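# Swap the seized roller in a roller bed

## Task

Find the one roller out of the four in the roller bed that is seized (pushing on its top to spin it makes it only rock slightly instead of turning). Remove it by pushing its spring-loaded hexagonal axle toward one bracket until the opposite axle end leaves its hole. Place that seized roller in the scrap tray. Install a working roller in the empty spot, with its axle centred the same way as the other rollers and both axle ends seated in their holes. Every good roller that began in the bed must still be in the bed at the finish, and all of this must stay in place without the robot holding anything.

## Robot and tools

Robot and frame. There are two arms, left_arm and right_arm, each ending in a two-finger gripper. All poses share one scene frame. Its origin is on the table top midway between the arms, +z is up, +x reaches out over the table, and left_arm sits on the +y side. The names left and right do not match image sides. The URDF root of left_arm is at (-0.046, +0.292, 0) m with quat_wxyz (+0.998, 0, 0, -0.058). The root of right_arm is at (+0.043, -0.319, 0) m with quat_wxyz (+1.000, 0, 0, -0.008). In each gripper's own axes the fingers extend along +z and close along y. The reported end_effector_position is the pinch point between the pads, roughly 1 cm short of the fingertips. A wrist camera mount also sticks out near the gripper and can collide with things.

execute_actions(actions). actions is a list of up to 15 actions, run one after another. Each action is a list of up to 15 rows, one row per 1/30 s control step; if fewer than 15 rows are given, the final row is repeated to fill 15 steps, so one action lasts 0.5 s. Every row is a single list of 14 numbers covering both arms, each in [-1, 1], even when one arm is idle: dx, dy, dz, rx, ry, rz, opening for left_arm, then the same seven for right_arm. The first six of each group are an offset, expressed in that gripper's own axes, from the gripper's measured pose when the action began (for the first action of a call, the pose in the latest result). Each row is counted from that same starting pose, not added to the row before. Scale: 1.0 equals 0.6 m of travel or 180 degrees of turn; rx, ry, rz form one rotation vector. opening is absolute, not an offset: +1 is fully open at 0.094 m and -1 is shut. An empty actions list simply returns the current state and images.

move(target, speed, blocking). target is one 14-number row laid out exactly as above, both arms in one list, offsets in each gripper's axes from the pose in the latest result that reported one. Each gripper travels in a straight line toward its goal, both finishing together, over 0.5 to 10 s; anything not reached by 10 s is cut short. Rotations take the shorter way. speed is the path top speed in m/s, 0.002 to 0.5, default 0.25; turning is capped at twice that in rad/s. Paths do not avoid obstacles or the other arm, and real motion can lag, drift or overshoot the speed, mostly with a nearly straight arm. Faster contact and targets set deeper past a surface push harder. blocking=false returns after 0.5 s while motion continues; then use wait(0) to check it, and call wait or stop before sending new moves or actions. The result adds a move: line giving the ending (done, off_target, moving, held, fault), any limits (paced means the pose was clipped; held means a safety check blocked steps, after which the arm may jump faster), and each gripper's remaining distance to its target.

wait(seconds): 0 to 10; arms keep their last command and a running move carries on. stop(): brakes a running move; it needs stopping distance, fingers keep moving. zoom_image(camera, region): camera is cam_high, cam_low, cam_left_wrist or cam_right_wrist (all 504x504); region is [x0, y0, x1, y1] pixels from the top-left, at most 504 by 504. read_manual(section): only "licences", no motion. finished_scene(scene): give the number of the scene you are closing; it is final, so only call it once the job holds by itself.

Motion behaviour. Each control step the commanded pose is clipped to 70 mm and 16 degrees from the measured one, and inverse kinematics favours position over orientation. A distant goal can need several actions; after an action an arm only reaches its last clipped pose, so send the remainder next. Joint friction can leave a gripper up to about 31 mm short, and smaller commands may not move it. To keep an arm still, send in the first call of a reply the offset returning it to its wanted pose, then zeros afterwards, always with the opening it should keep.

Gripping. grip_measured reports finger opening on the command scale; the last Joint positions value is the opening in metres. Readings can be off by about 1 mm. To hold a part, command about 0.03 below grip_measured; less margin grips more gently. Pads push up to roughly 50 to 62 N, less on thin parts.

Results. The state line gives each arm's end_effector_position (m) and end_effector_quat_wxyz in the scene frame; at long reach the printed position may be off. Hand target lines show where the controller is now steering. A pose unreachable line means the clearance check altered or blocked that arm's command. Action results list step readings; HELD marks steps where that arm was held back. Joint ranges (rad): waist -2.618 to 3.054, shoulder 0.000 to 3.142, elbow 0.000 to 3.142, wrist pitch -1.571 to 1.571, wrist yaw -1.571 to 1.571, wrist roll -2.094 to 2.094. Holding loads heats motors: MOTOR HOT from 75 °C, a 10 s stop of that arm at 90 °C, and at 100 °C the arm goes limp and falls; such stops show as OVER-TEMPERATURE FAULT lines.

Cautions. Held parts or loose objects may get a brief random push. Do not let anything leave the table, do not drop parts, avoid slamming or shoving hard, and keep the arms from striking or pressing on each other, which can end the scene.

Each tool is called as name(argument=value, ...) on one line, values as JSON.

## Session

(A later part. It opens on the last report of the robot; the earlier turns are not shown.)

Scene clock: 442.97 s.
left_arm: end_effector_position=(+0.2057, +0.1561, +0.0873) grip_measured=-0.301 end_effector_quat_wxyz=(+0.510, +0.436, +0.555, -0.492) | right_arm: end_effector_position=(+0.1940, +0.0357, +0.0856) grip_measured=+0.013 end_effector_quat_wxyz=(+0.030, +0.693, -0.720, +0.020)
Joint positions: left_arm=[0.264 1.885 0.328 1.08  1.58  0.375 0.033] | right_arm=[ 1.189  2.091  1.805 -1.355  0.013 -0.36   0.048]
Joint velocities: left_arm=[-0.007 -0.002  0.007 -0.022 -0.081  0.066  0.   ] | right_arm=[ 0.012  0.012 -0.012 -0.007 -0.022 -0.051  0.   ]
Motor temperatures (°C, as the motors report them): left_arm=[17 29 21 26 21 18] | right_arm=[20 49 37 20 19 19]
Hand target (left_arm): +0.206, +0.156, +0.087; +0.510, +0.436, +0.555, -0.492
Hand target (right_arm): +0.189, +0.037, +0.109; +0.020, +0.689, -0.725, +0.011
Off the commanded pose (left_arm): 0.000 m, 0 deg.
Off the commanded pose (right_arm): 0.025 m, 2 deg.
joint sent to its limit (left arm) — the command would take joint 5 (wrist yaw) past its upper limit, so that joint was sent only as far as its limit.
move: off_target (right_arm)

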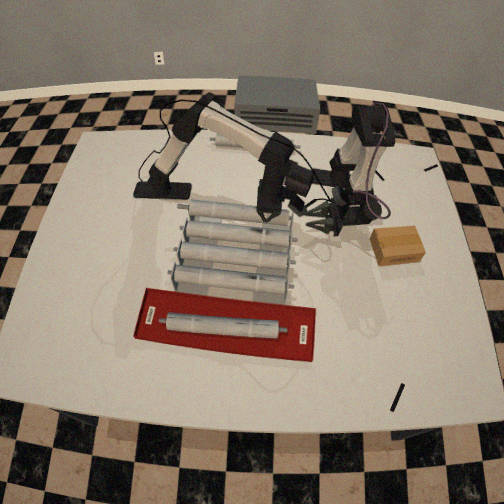

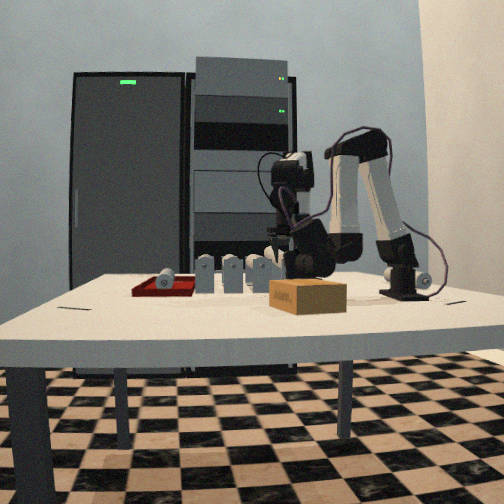

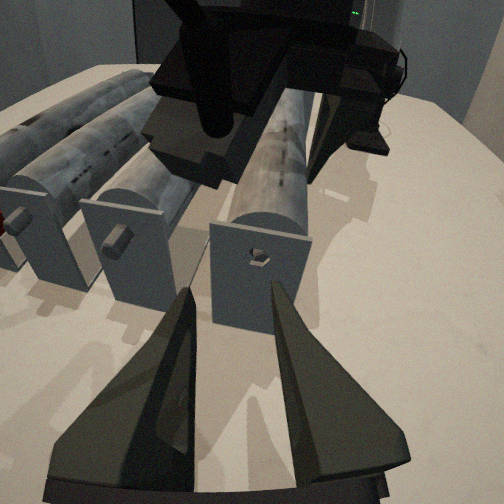

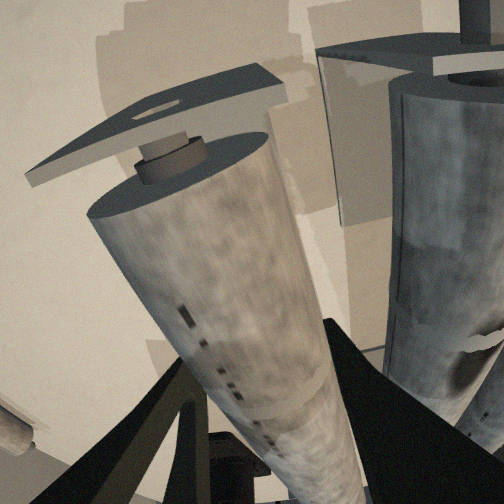

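Slightly low and −x. Nudge.

move(target=[0,0,0,0,0,0,-0.3, 0,-0.015,-0.048,0,0,0,-0.1], speed=0.006)

zoom_image(camera="cam_left_wrist", region=[180,180,340,320])

Scene clock: 450.83 s.
left_arm: end_effector_position=(+0.2057, +0.1561, +0.0873) grip_measured=-0.301 end_effector_quat_wxyz=(+0.510, +0.436, +0.555, -0.492) | right_arm: end_effector_position=(+0.1975, +0.0378, +0.0893) grip_measured=+0.013 end_effector_quat_wxyz=(+0.048, +0.692, -0.720, +0.022)
Joint positions: left_arm=[0.264 1.885 0.328 1.08  1.58  0.375 0.033] | right_arm=[ 1.179  2.143  1.897 -1.43   0.004 -0.367  0.048]
Joint velocities: left_arm=[-0.012  0.012 -0.012 -0.007  0.066 -0.007 -0.001] | right_arm=[-0.007 -0.002 -0.012 -0.095 -0.022  0.007  0.   ]
Motor temperatures (°C, as the motors report them): left_arm=[17 29 21 26 21 18] | right_arm=[20 50 38 20 19 19]
Hand target (left_arm): +0.206, +0.156, +0.087; +0.510, +0.436, +0.555, -0.492
Hand target (right_arm): +0.203, +0.037, +0.114; +0.029, +0.693, -0.720, +0.020
Off the commanded pose (left_arm): 0.000 m, 0 deg.
Off the commanded pose (right_arm): 0.026 m, 2 deg.
joint sent to its limit (left arm) — the command would take joint 5 (wrist yaw) past its upper limit, so that joint was sent only as far as its limit.
move: off_target (right_arm)

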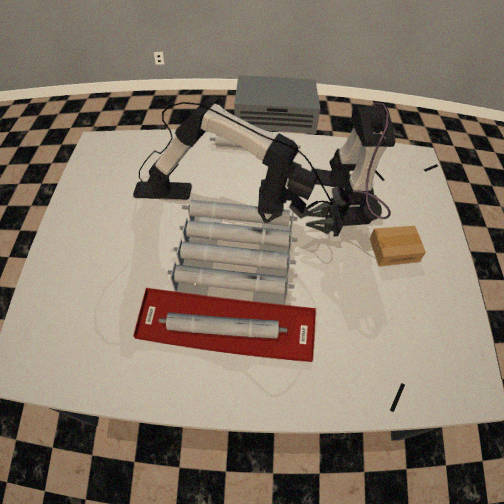

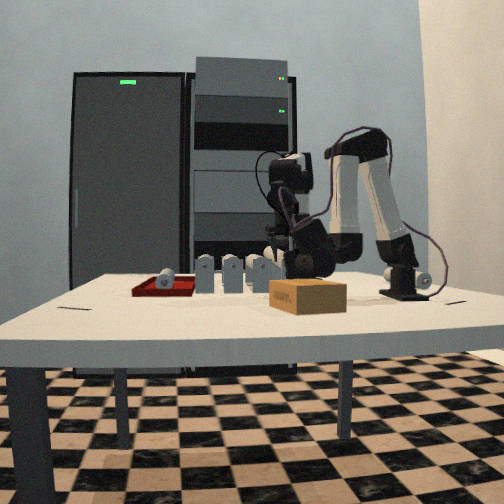

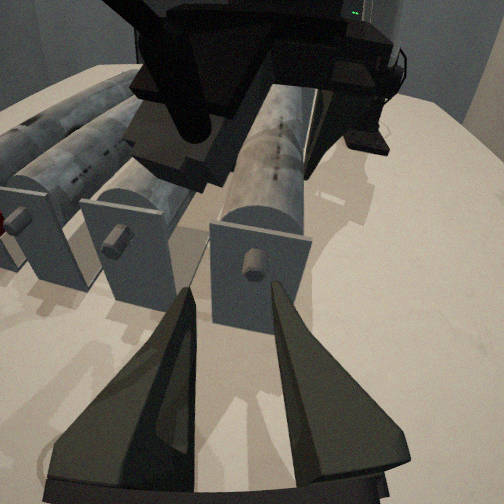

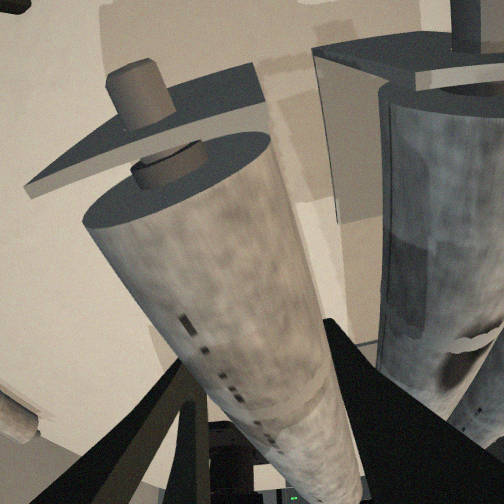

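Region (180, 180, 340, 320) of cam_left_wrist's 504x504 image, scaled by 3.150, with more detail than that image has; it fills the top 441 rows of this view, and the rest is white.

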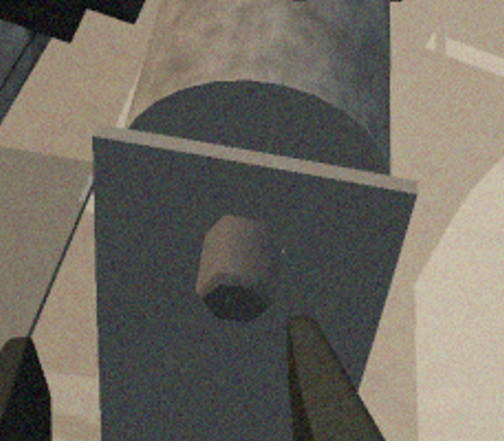

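move(target=[0,0,0,0,0,0,-0.3, 0,0,0,0,0,0,0.4])

move(target=[0.004,-0.008,0.06,0,0,0,-0.3, 0.28,0.012,-0.0,0,-0.025,0,0.4], speed=0.06)

move(target=[0,0,0,0,0,0,-1, 0,0,0,0,0,0,-0.1])

move(target=[0,0,-0.05,0,0,0,-1, 0,0,0,0,0,0,-0.1], speed=0.02)

move(target=[0,0,-0.03,0,0,0,-1, 0,0,0,0,0,0,-0.1], speed=0.02)

Scene clock: 455.73 s.
left_arm: end_effector_position=(+0.2057, +0.1561, +0.0873) grip_measured=-0.301 end_effector_quat_wxyz=(+0.510, +0.436, +0.555, -0.492) | right_arm: end_effector_position=(+0.1975, +0.0378, +0.0891) grip_measured=+0.398 end_effector_quat_wxyz=(+0.048, +0.692, -0.720, +0.022)
Joint positions: left_arm=[0.264 1.885 0.328 1.08  1.58  0.375 0.033] | right_arm=[ 1.179  2.144  1.897 -1.43   0.003 -0.367  0.066]
Joint velocities: left_arm=[-0.017 -0.007  0.002 -0.022  0.007 -0.022  0.   ] | right_arm=[-0.002 -0.012 -0.002  0.022 -0.022 -0.022 -0.   ]
Motor temperatures (°C, as the motors report them): left_arm=[17 29 21 26 21 18] | right_arm=[20 51 38 20 19 19]
Hand target (left_arm): +0.206, +0.156, +0.087; +0.510, +0.436, +0.555, -0.492
Hand target (right_arm): +0.197, +0.038, +0.089; +0.048, +0.692, -0.720, +0.022
Off the commanded pose (left_arm): 0.000 m, 0 deg.
Off the commanded pose (right_arm): 0.000 m, 0 deg.
joint sent to its limit (left arm) — the command would take joint 5 (wrist yaw) past its upper limit, so that joint was sent only as far as its limit.
move: done

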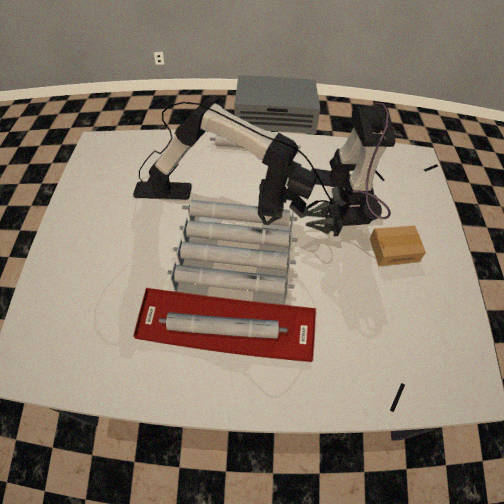

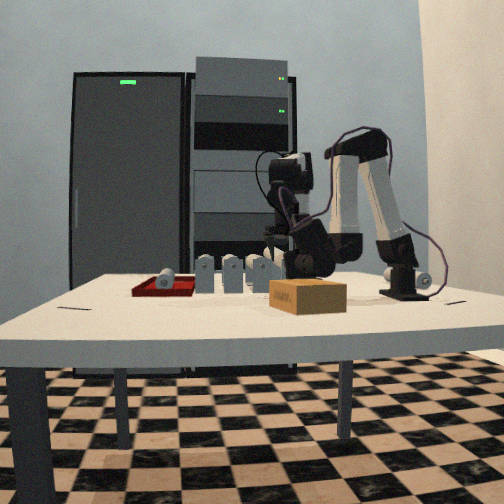

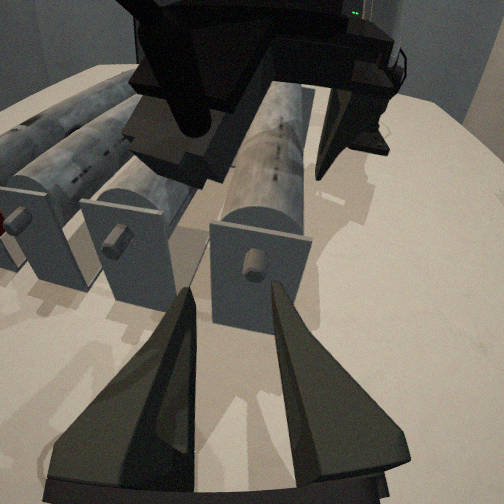

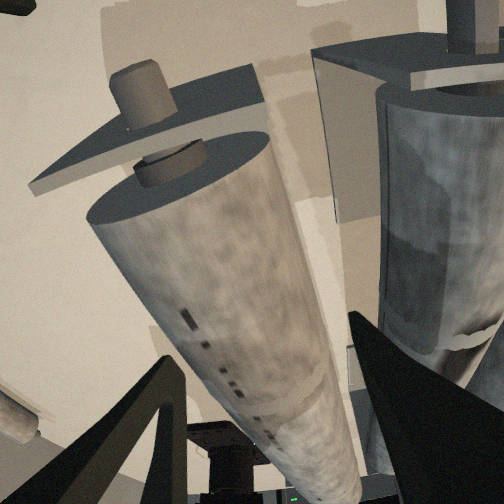

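Scene clock: 458.80 s.
left_arm: end_effector_position=(+0.2094, +0.1251, +0.0908) grip_measured=-0.301 end_effector_quat_wxyz=(+0.512, +0.450, +0.552, -0.480) | right_arm: end_effector_position=(+0.1890, -0.1248, +0.1107) grip_measured=+0.398 end_effector_quat_wxyz=(+0.016, +0.691, -0.722, -0.003)
Joint positions: left_arm=[0.13  2.002 0.307 1.569 1.449 0.056 0.033] | right_arm=[ 0.933  1.493  1.173 -1.28  -0.011 -0.61   0.066]
Joint velocities: left_arm=[-0.002 -0.012 -0.002  0.007  0.007  0.022  0.   ] | right_arm=[ 0.002 -0.002 -0.002  0.022  0.051 -0.066 -0.001]
Motor temperatures (°C, as the motors report them): left_arm=[17 29 21 27 21 18] | right_arm=[20 50 38 20 19 19]
Hand target (left_arm): +0.205, +0.120, +0.086; +0.503, +0.443, +0.561, -0.487
Hand target (right_arm): +0.187, -0.129, +0.107; +0.019, +0.692, -0.721, -0.006
Off the commanded pose (left_arm): 0.008 m, 2 deg.
Off the commanded pose (right_arm): 0.008 m, 1 deg.
joint sent to its limit (left arm) — the command would take joint 4 (wrist pitch) past its upper limit, so that joint was sent only as far as its limit.
move: done

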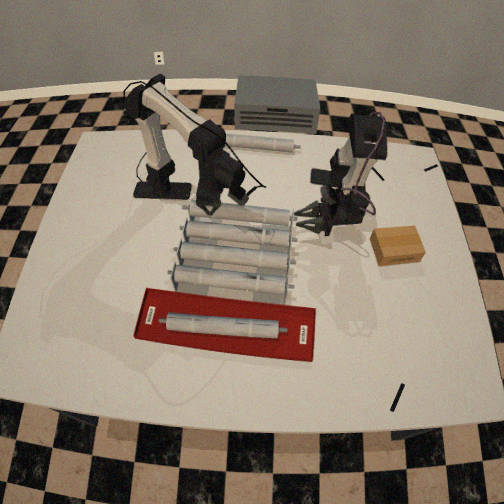

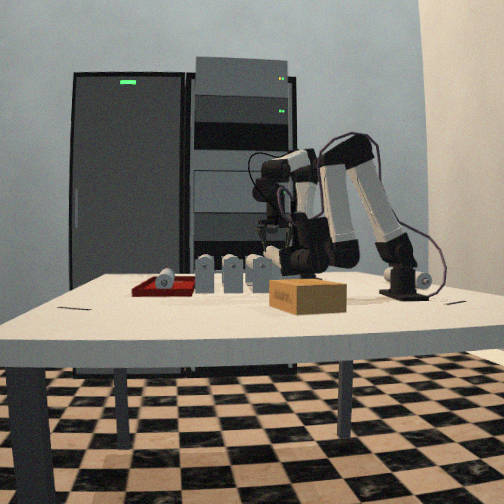

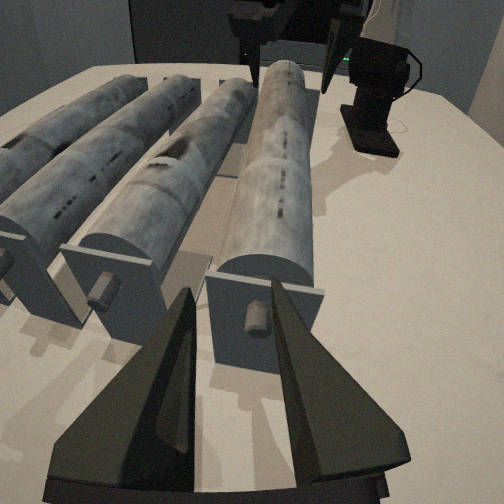

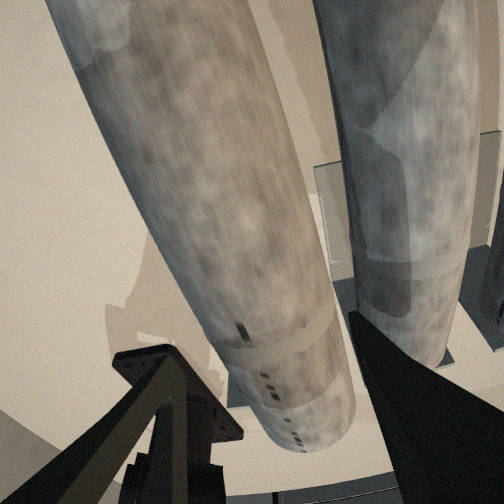

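Scene clock: 459.30 s.
left_arm: end_effector_position=(+0.2094, +0.1251, +0.0908) grip_measured=-0.995 end_effector_quat_wxyz=(+0.512, +0.450, +0.552, -0.480) | right_arm: end_effector_position=(+0.1911, -0.1247, +0.1106) grip_measured=-0.095 end_effector_quat_wxyz=(+0.012, +0.691, -0.722, +0.000)
Joint positions: left_arm=[0.13  2.002 0.307 1.569 1.449 0.056 0.   ] | right_arm=[ 0.933  1.493  1.173 -1.275 -0.003 -0.61   0.043]
Joint velocities: left_arm=[-0.002  0.007  0.007  0.007 -0.007 -0.051 -0.   ] | right_arm=[ 0.012 -0.012 -0.002 -0.051  0.007  0.081 -0.001]
Motor temperatures (°C, as the motors report them): left_arm=[17 29 21 27 21 18] | right_arm=[20 50 37 20 19 19]
Hand target (left_arm): +0.209, +0.125, +0.091; +0.512, +0.450, +0.552, -0.480
Hand target (right_arm): +0.189, -0.125, +0.111; +0.016, +0.691, -0.722, -0.003
Off the commanded pose (left_arm): 0.000 m, 0 deg.
Off the commanded pose (right_arm): 0.002 m, 1 deg.
move: done

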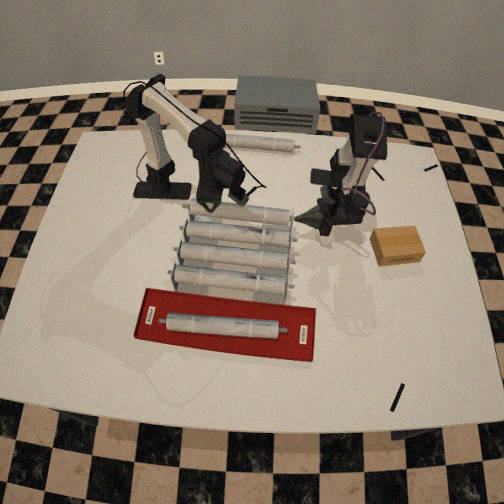

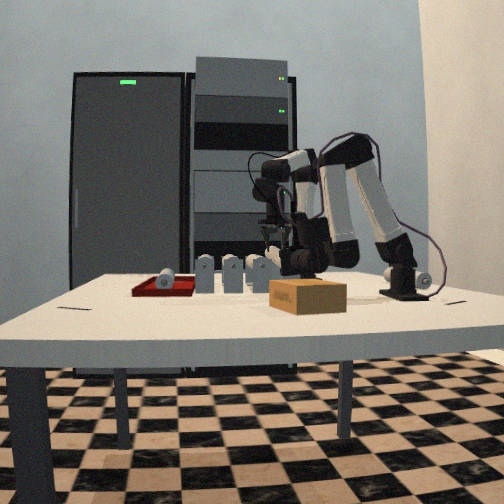

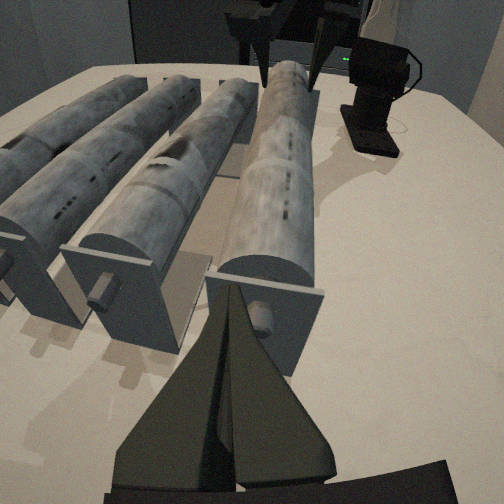

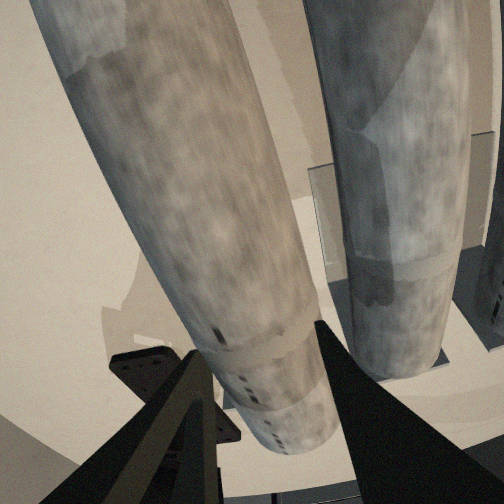

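Scene clock: 461.03 s.
left_arm: end_effector_position=(+0.2079, +0.1527, +0.0901) grip_measured=-0.995 end_effector_quat_wxyz=(+0.517, +0.446, +0.549, -0.481) | right_arm: end_effector_position=(+0.1911, -0.1247, +0.1106) grip_measured=-0.095 end_effector_quat_wxyz=(+0.012, +0.691, -0.722, +0.000)
Joint positions: left_arm=[0.248 2.002 0.307 1.526 1.563 0.102 0.   ] | right_arm=[ 0.933  1.493  1.173 -1.275 -0.003 -0.61   0.043]
Joint velocities: left_arm=[-0.002 -0.002 -0.007  0.022 -0.022 -0.051 -0.001] | right_arm=[ 0.007 -0.017 -0.012 -0.037 -0.022 -0.037  0.   ]
Motor temperatures (°C, as the motors report them): left_arm=[17 29 21 27 21 18] | right_arm=[20 49 37 20 19 19]
Hand target (left_arm): +0.205, +0.155, +0.091; +0.517, +0.446, +0.548, -0.483
Hand target (right_arm): +0.191, -0.125, +0.111; +0.012, +0.691, -0.722, +0.000
Off the commanded pose (left_arm): 0.004 m, 1 deg.
Off the commanded pose (right_arm): 0.000 m, 0 deg.
move: done

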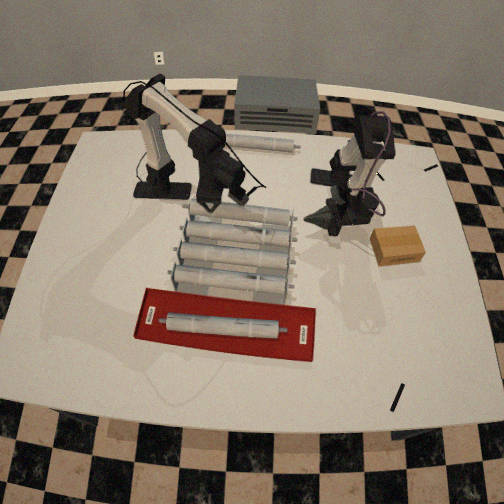

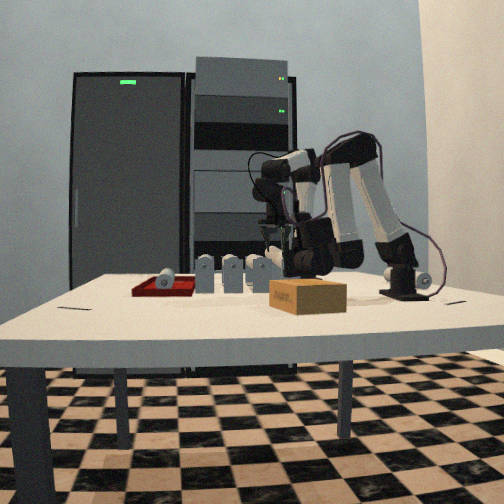

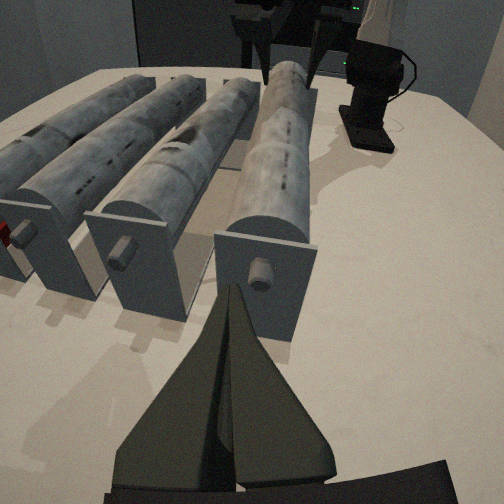

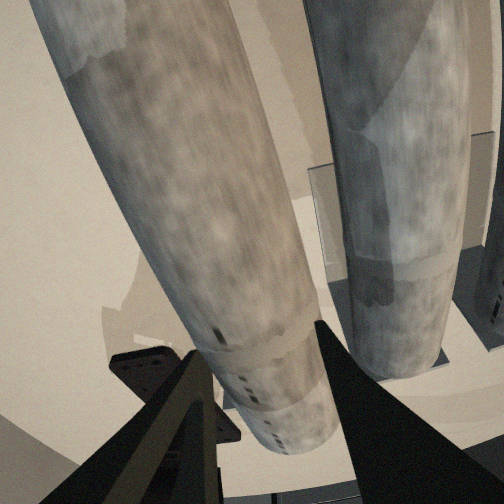

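Scene clock: 462.17 s.
left_arm: end_effector_position=(+0.2102, +0.1680, +0.0887) grip_measured=-0.995 end_effector_quat_wxyz=(+0.529, +0.427, +0.563, -0.469) | right_arm: end_effector_position=(+0.1911, -0.1247, +0.1106) grip_measured=-0.095 end_effector_quat_wxyz=(+0.012, +0.691, -0.722, +0.000)
Joint positions: left_arm=[0.312 2.002 0.288 1.531 1.57  0.106 0.   ] | right_arm=[ 0.933  1.493  1.173 -1.275 -0.003 -0.61   0.043]
Joint velocities: left_arm=[ 0.002  0.012 -0.002 -0.007 -0.066  0.007  0.001] | right_arm=[ 0.002 -0.007 -0.007  0.051 -0.081  0.037 -0.001]
Motor temperatures (°C, as the motors report them): left_arm=[17 29 21 27 21 18] | right_arm=[20 48 37 20 19 19]
Hand target (left_arm): +0.206, +0.170, +0.090; +0.532, +0.429, +0.561, -0.467
Hand target (right_arm): +0.191, -0.125, +0.111; +0.012, +0.691, -0.722, +0.000
Off the commanded pose (left_arm): 0.006 m, 3 deg.
Off the commanded pose (right_arm): 0.000 m, 0 deg.
joint sent to its limit (left arm) — the command would take joint 5 (wrist yaw) past its upper limit, so that joint was sent only as far as its limit.
move: off_target (left_arm)

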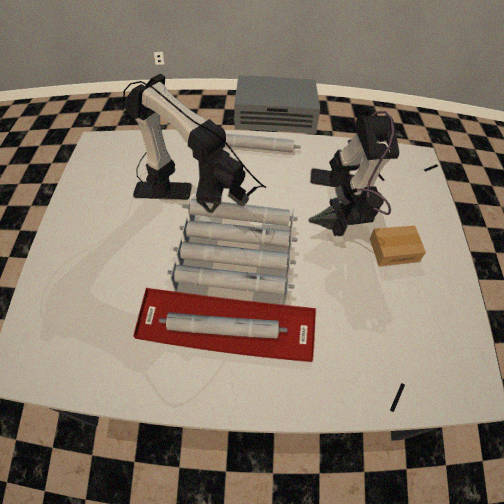

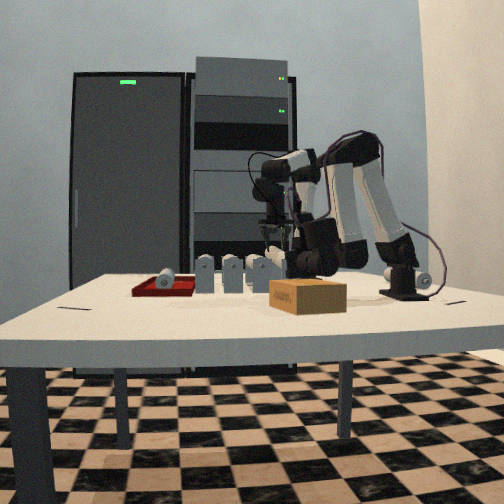

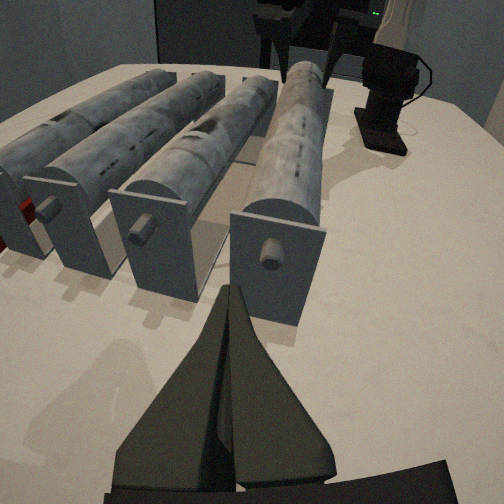

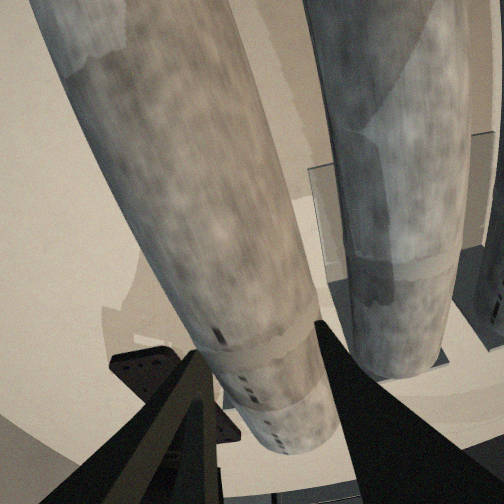

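Both too high. Redo lower.

move(target=[0.03,-0.04,0.078,0,0,0,-0.3, 0,0,0.055,0,0,0,0.4], speed=0.04)

move(target=[0,0,0,0,0,0,-1, 0,0,0,0,0,0,-0.1])

Scene clock: 466.50 s.
left_arm: end_effector_position=(+0.2005, +0.1264, +0.0830) grip_measured=-0.301 end_effector_quat_wxyz=(+0.524, +0.442, +0.566, -0.459) | right_arm: end_effector_position=(+0.1921, -0.1233, +0.0872) grip_measured=+0.398 end_effector_quat_wxyz=(+0.003, +0.691, -0.722, -0.001)
Joint positions: left_arm=[0.13  2.002 0.237 1.588 1.393 0.118 0.033] | right_arm=[ 0.933  1.493  1.079 -1.162 -0.003 -0.61   0.066]
Joint velocities: left_arm=[ 0.012  0.002  0.002  0.022 -0.081 -0.037  0.   ] | right_arm=[ 0.022 -0.012 -0.012  0.051  0.022 -0.022 -0.001]
Motor temperatures (°C, as the motors report them): left_arm=[17 30 21 27 21 18] | right_arm=[20 46 36 20 19 19]
Hand target (left_arm): +0.194, +0.117, +0.074; +0.513, +0.441, +0.574, -0.462
Hand target (right_arm): +0.191, -0.126, +0.078; +0.012, +0.691, -0.722, +0.000
Off the commanded pose (left_arm): 0.015 m, 2 deg.
Off the commanded pose (right_arm): 0.010 m, 1 deg.
joint sent to its limit (left arm) — the command would take joint 4 (wrist pitch) past its upper limit, so that joint was sent only as far as its limit.
move: off_target (left_arm)

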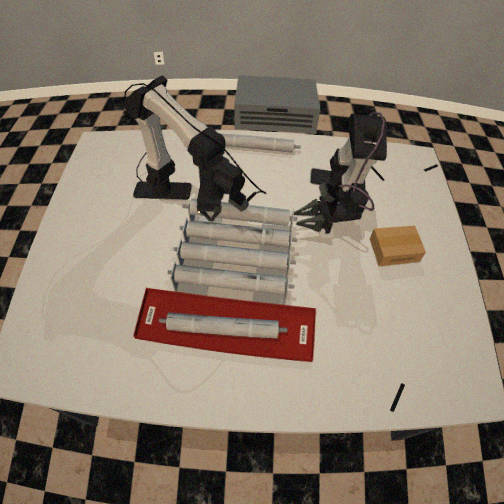

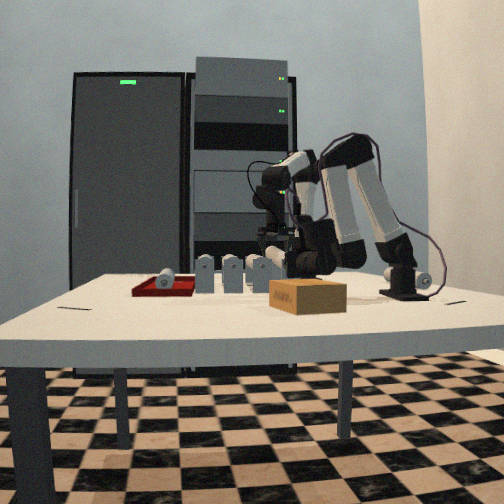

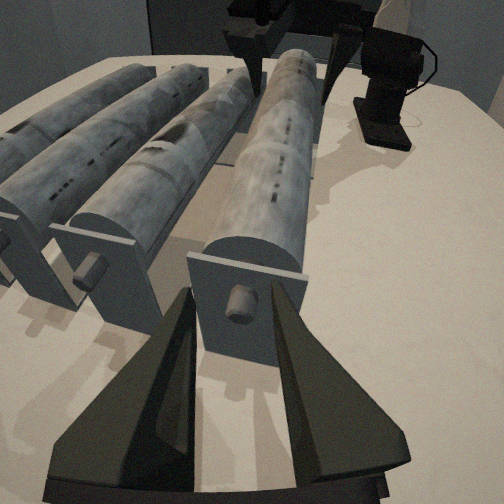

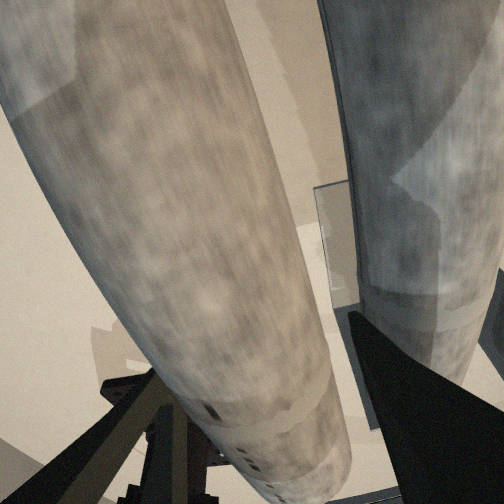

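Scene clock: 467.00 s.
left_arm: end_effector_position=(+0.1980, +0.1261, +0.0838) grip_measured=-0.811 end_effector_quat_wxyz=(+0.521, +0.446, +0.561, -0.463) | right_arm: end_effector_position=(+0.1920, -0.1235, +0.0872) grip_measured=+0.023 end_effector_quat_wxyz=(+0.003, +0.692, -0.722, -0.001)
Joint positions: left_arm=[0.13  2.001 0.237 1.588 1.409 0.119 0.009] | right_arm=[ 0.933  1.493  1.079 -1.163 -0.003 -0.612  0.048]
Joint velocities: left_arm=[-0.007 -0.002 -0.002 -0.007 -0.022 -0.022 -0.001] | right_arm=[-0.017 -0.002 -0.007 -0.11  -0.066  0.022 -0.001]
Motor temperatures (°C, as the motors report them): left_arm=[17 29 21 27 21 18] | right_arm=[20 46 36 20 19 19]
Hand target (left_arm): +0.201, +0.126, +0.083; +0.524, +0.442, +0.566, -0.459
Hand target (right_arm): +0.192, -0.123, +0.087; +0.003, +0.691, -0.722, -0.001
Off the commanded pose (left_arm): 0.003 m, 1 deg.
Off the commanded pose (right_arm): 0.000 m, 0 deg.
joint sent to its limit (left arm) — the command would take joint 4 (wrist pitch) past its upper limit, so that joint was sent only as far as its limit.
move: done

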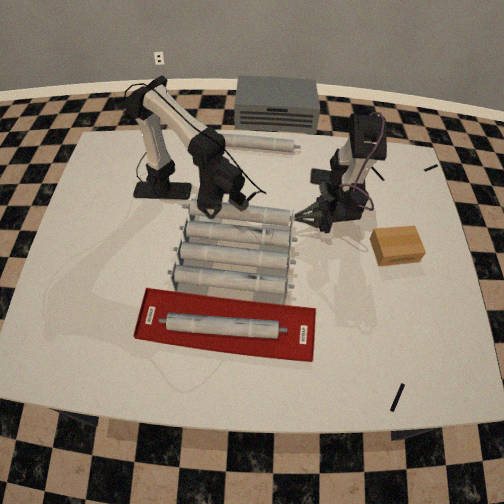

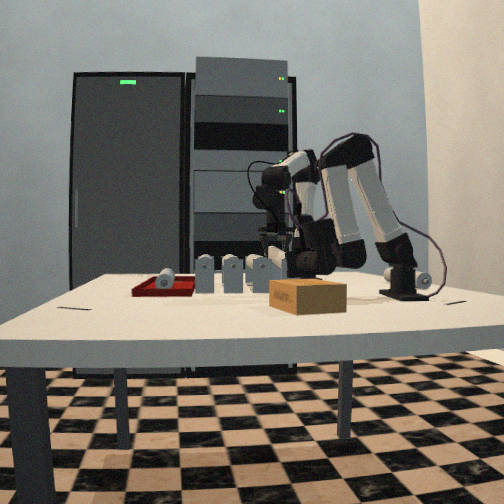

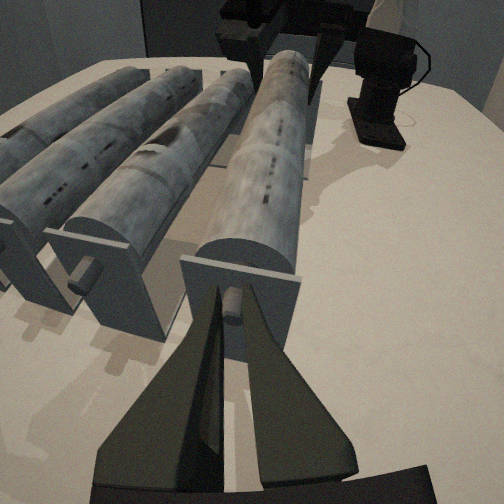

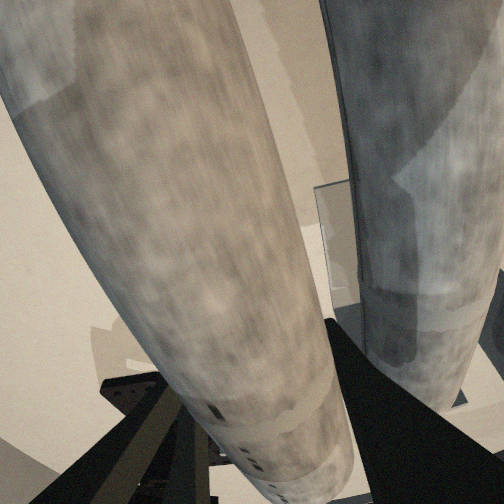

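move(target=[0,0,-0.05,0,0,0,-1, 0,0.025,0,0,0,0,-0.1], speed=0.02)

move(target=[0,0,-0.03,0,0,0,-1, 0,0,0,0,0,0,-0.1], speed=0.02)

move(target=[0,0,-0.02,0,0,0,-1, 0,0,0.04,0,0,0,-0.1], speed=0.02)

Scene clock: 471.47 s.
left_arm: end_effector_position=(+0.1960, +0.1537, +0.0833) grip_measured=-0.995 end_effector_quat_wxyz=(+0.528, +0.441, +0.557, -0.465) | right_arm: end_effector_position=(+0.1858, -0.1189, +0.0845) grip_measured=+0.023 end_effector_quat_wxyz=(+0.002, +0.684, -0.729, +0.002)
Joint positions: left_arm=[0.259 1.979 0.237 1.479 1.532 0.21  0.   ] | right_arm=[ 0.969  1.493  1.068 -1.15   0.004 -0.554  0.048]
Joint velocities: left_arm=[ 0.012 -0.1   -0.002 -0.11   0.095  0.066  0.   ] | right_arm=[-0.017 -0.002 -0.002 -0.022 -0.022  0.066  0.   ]
Motor temperatures (°C, as the motors report them): left_arm=[17 30 21 27 21 18] | right_arm=[20 44 36 20 19 19]
Hand target (left_arm): +0.193, +0.156, +0.084; +0.528, +0.440, +0.557, -0.466
Hand target (right_arm): +0.177, -0.123, +0.087; +0.004, +0.692, -0.722, -0.001
Off the commanded pose (left_arm): 0.004 m, 1 deg.
Off the commanded pose (right_arm): 0.010 m, 1 deg.
move: done

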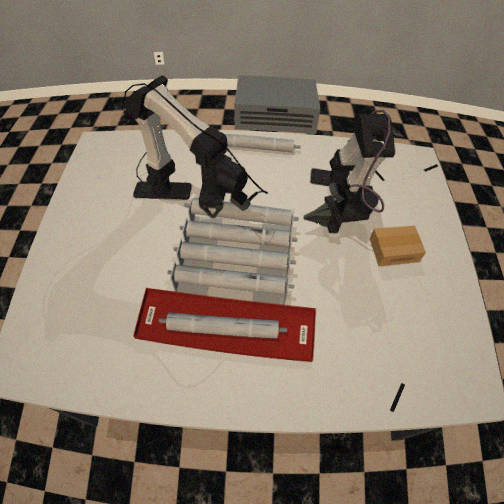

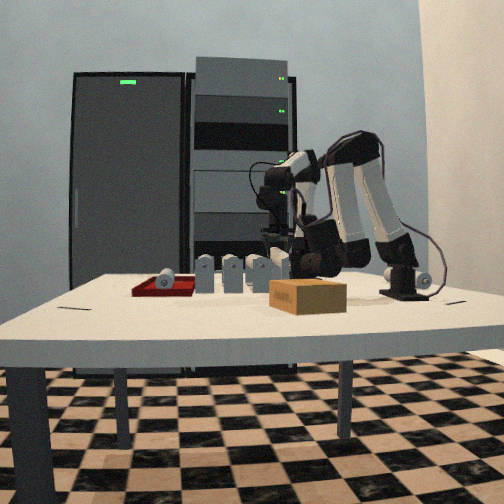

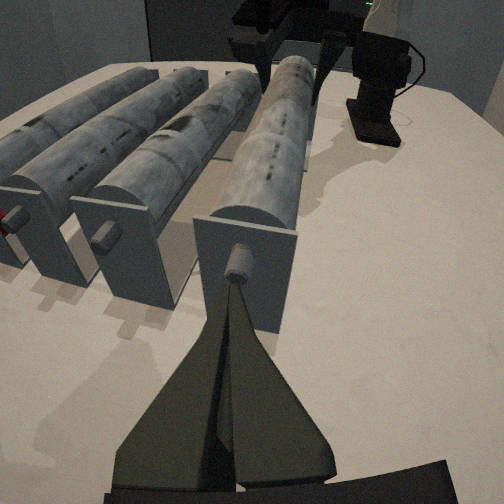

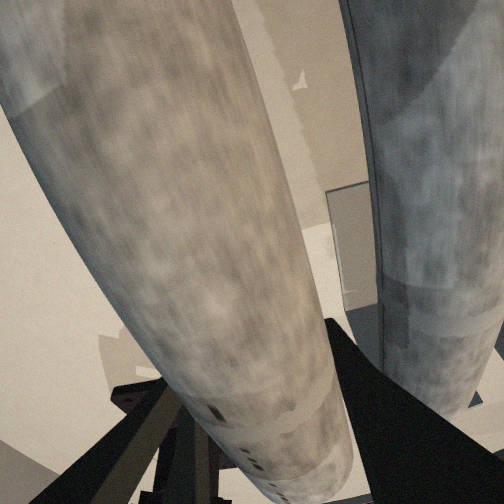

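Scene clock: 472.60 s.
left_arm: end_effector_position=(+0.1990, +0.1696, +0.0851) grip_measured=-0.995 end_effector_quat_wxyz=(+0.542, +0.433, +0.559, -0.454) | right_arm: end_effector_position=(+0.1858, -0.1189, +0.0845) grip_measured=+0.023 end_effector_quat_wxyz=(+0.002, +0.684, -0.730, +0.002)
Joint positions: left_arm=[0.329 1.978 0.237 1.479 1.569 0.223 0.   ] | right_arm=[ 0.969  1.493  1.068 -1.15   0.004 -0.553  0.048]
Joint velocities: left_arm=[-0.002 -0.012 -0.002 -0.007  0.007  0.066 -0.001] | right_arm=[ 0.012 -0.002 -0.007 -0.022 -0.007 -0.022 -0.   ]
Motor temperatures (°C, as the motors report them): left_arm=[17 30 21 27 21 18] | right_arm=[20 44 36 20 19 19]
Hand target (left_arm): +0.193, +0.171, +0.083; +0.540, +0.429, +0.561, -0.458
Hand target (right_arm): +0.186, -0.119, +0.085; +0.002, +0.684, -0.729, +0.002
Off the commanded pose (left_arm): 0.007 m, 2 deg.
Off the commanded pose (right_arm): 0.000 m, 0 deg.
joint sent to its limit (left arm) — the command would take joint 5 (wrist yaw) past its upper limit, so that joint was sent only as far as its limit.
move: done

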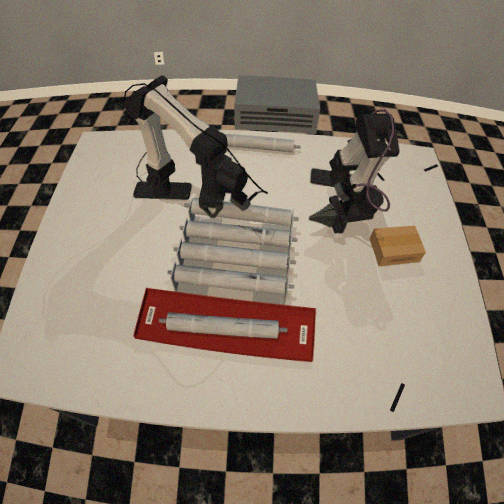

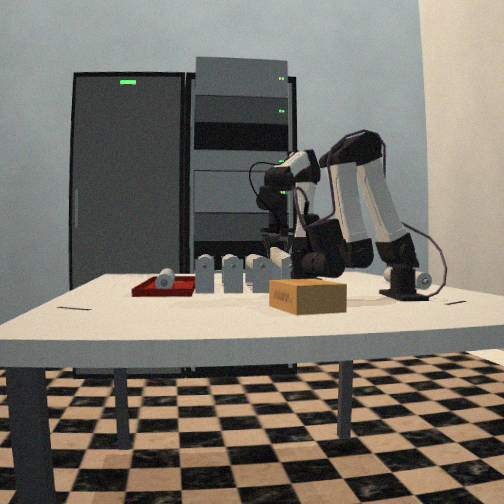

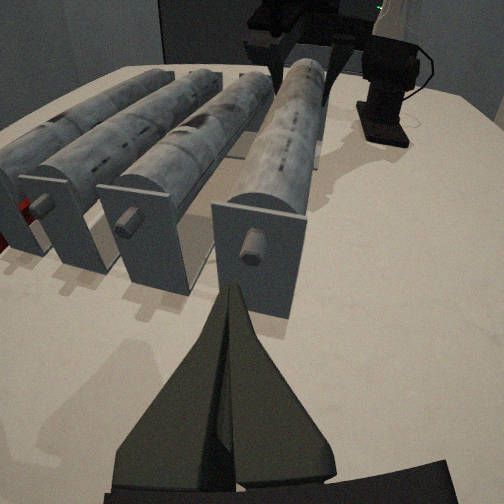

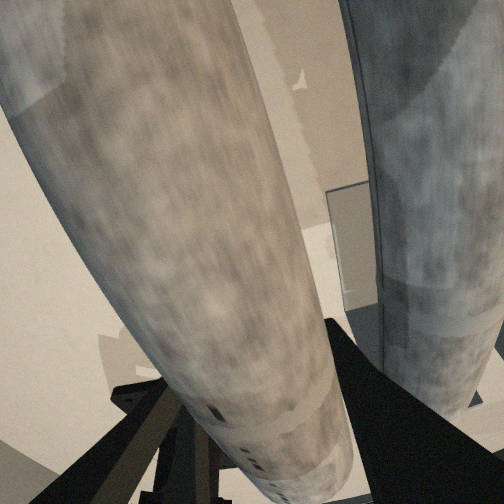

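Scene clock: 474.10 s.
left_arm: end_effector_position=(+0.2013, +0.1791, +0.0843) grip_measured=-0.995 end_effector_quat_wxyz=(+0.549, +0.420, +0.569, -0.445) | right_arm: end_effector_position=(+0.1856, -0.1192, +0.0831) grip_measured=+0.023 end_effector_quat_wxyz=(-0.004, +0.684, -0.730, +0.001)
Joint positions: left_arm=[0.371 1.978 0.228 1.48  1.57  0.225 0.   ] | right_arm=[ 0.969  1.483  1.053 -1.134  0.004 -0.553  0.048]
Joint velocities: left_arm=[-0.002  0.007 -0.012 -0.022  0.007 -0.007  0.001] | right_arm=[-0.012 -0.007 -0.002 -0.125 -0.022 -0.007  0.   ]
Motor temperatures (°C, as the motors report them): left_arm=[17 30 21 27 21 18] | right_arm=[20 43 36 20 19 19]
Hand target (left_arm): +0.197, +0.180, +0.085; +0.552, +0.420, +0.568, -0.443
Hand target (right_arm): +0.185, -0.121, +0.062; +0.003, +0.684, -0.729, +0.003
Off the commanded pose (left_arm): 0.005 m, 2 deg.
Off the commanded pose (right_arm): 0.023 m, 1 deg.
joint sent to its limit (left arm) — the command would take joint 5 (wrist yaw) past its upper limit, so that joint was sent only as far as its limit.
move: off_target (right_arm)

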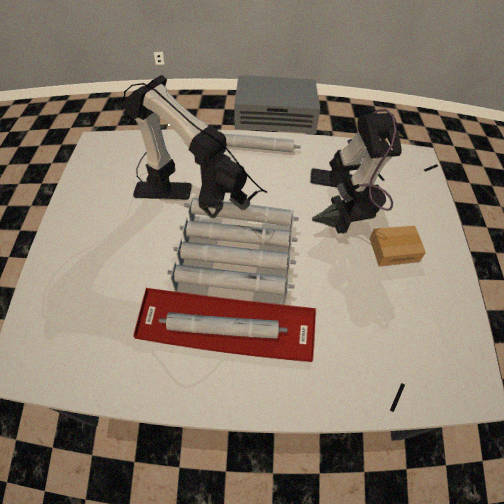

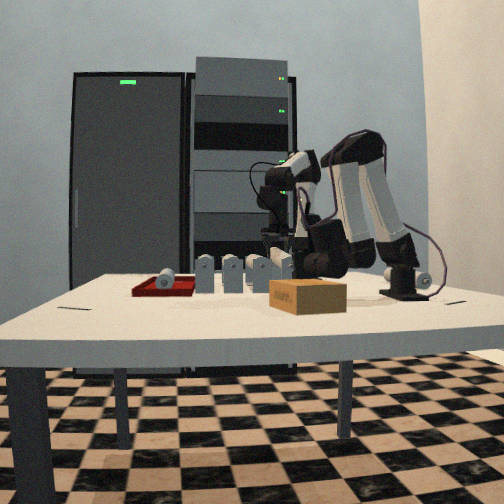

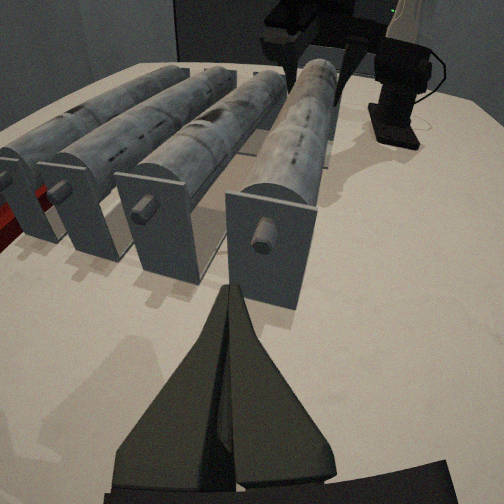

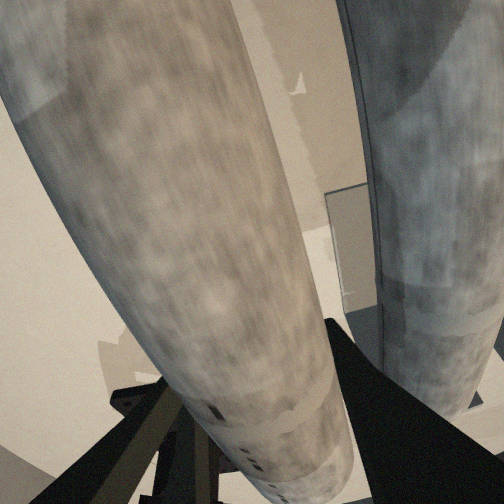

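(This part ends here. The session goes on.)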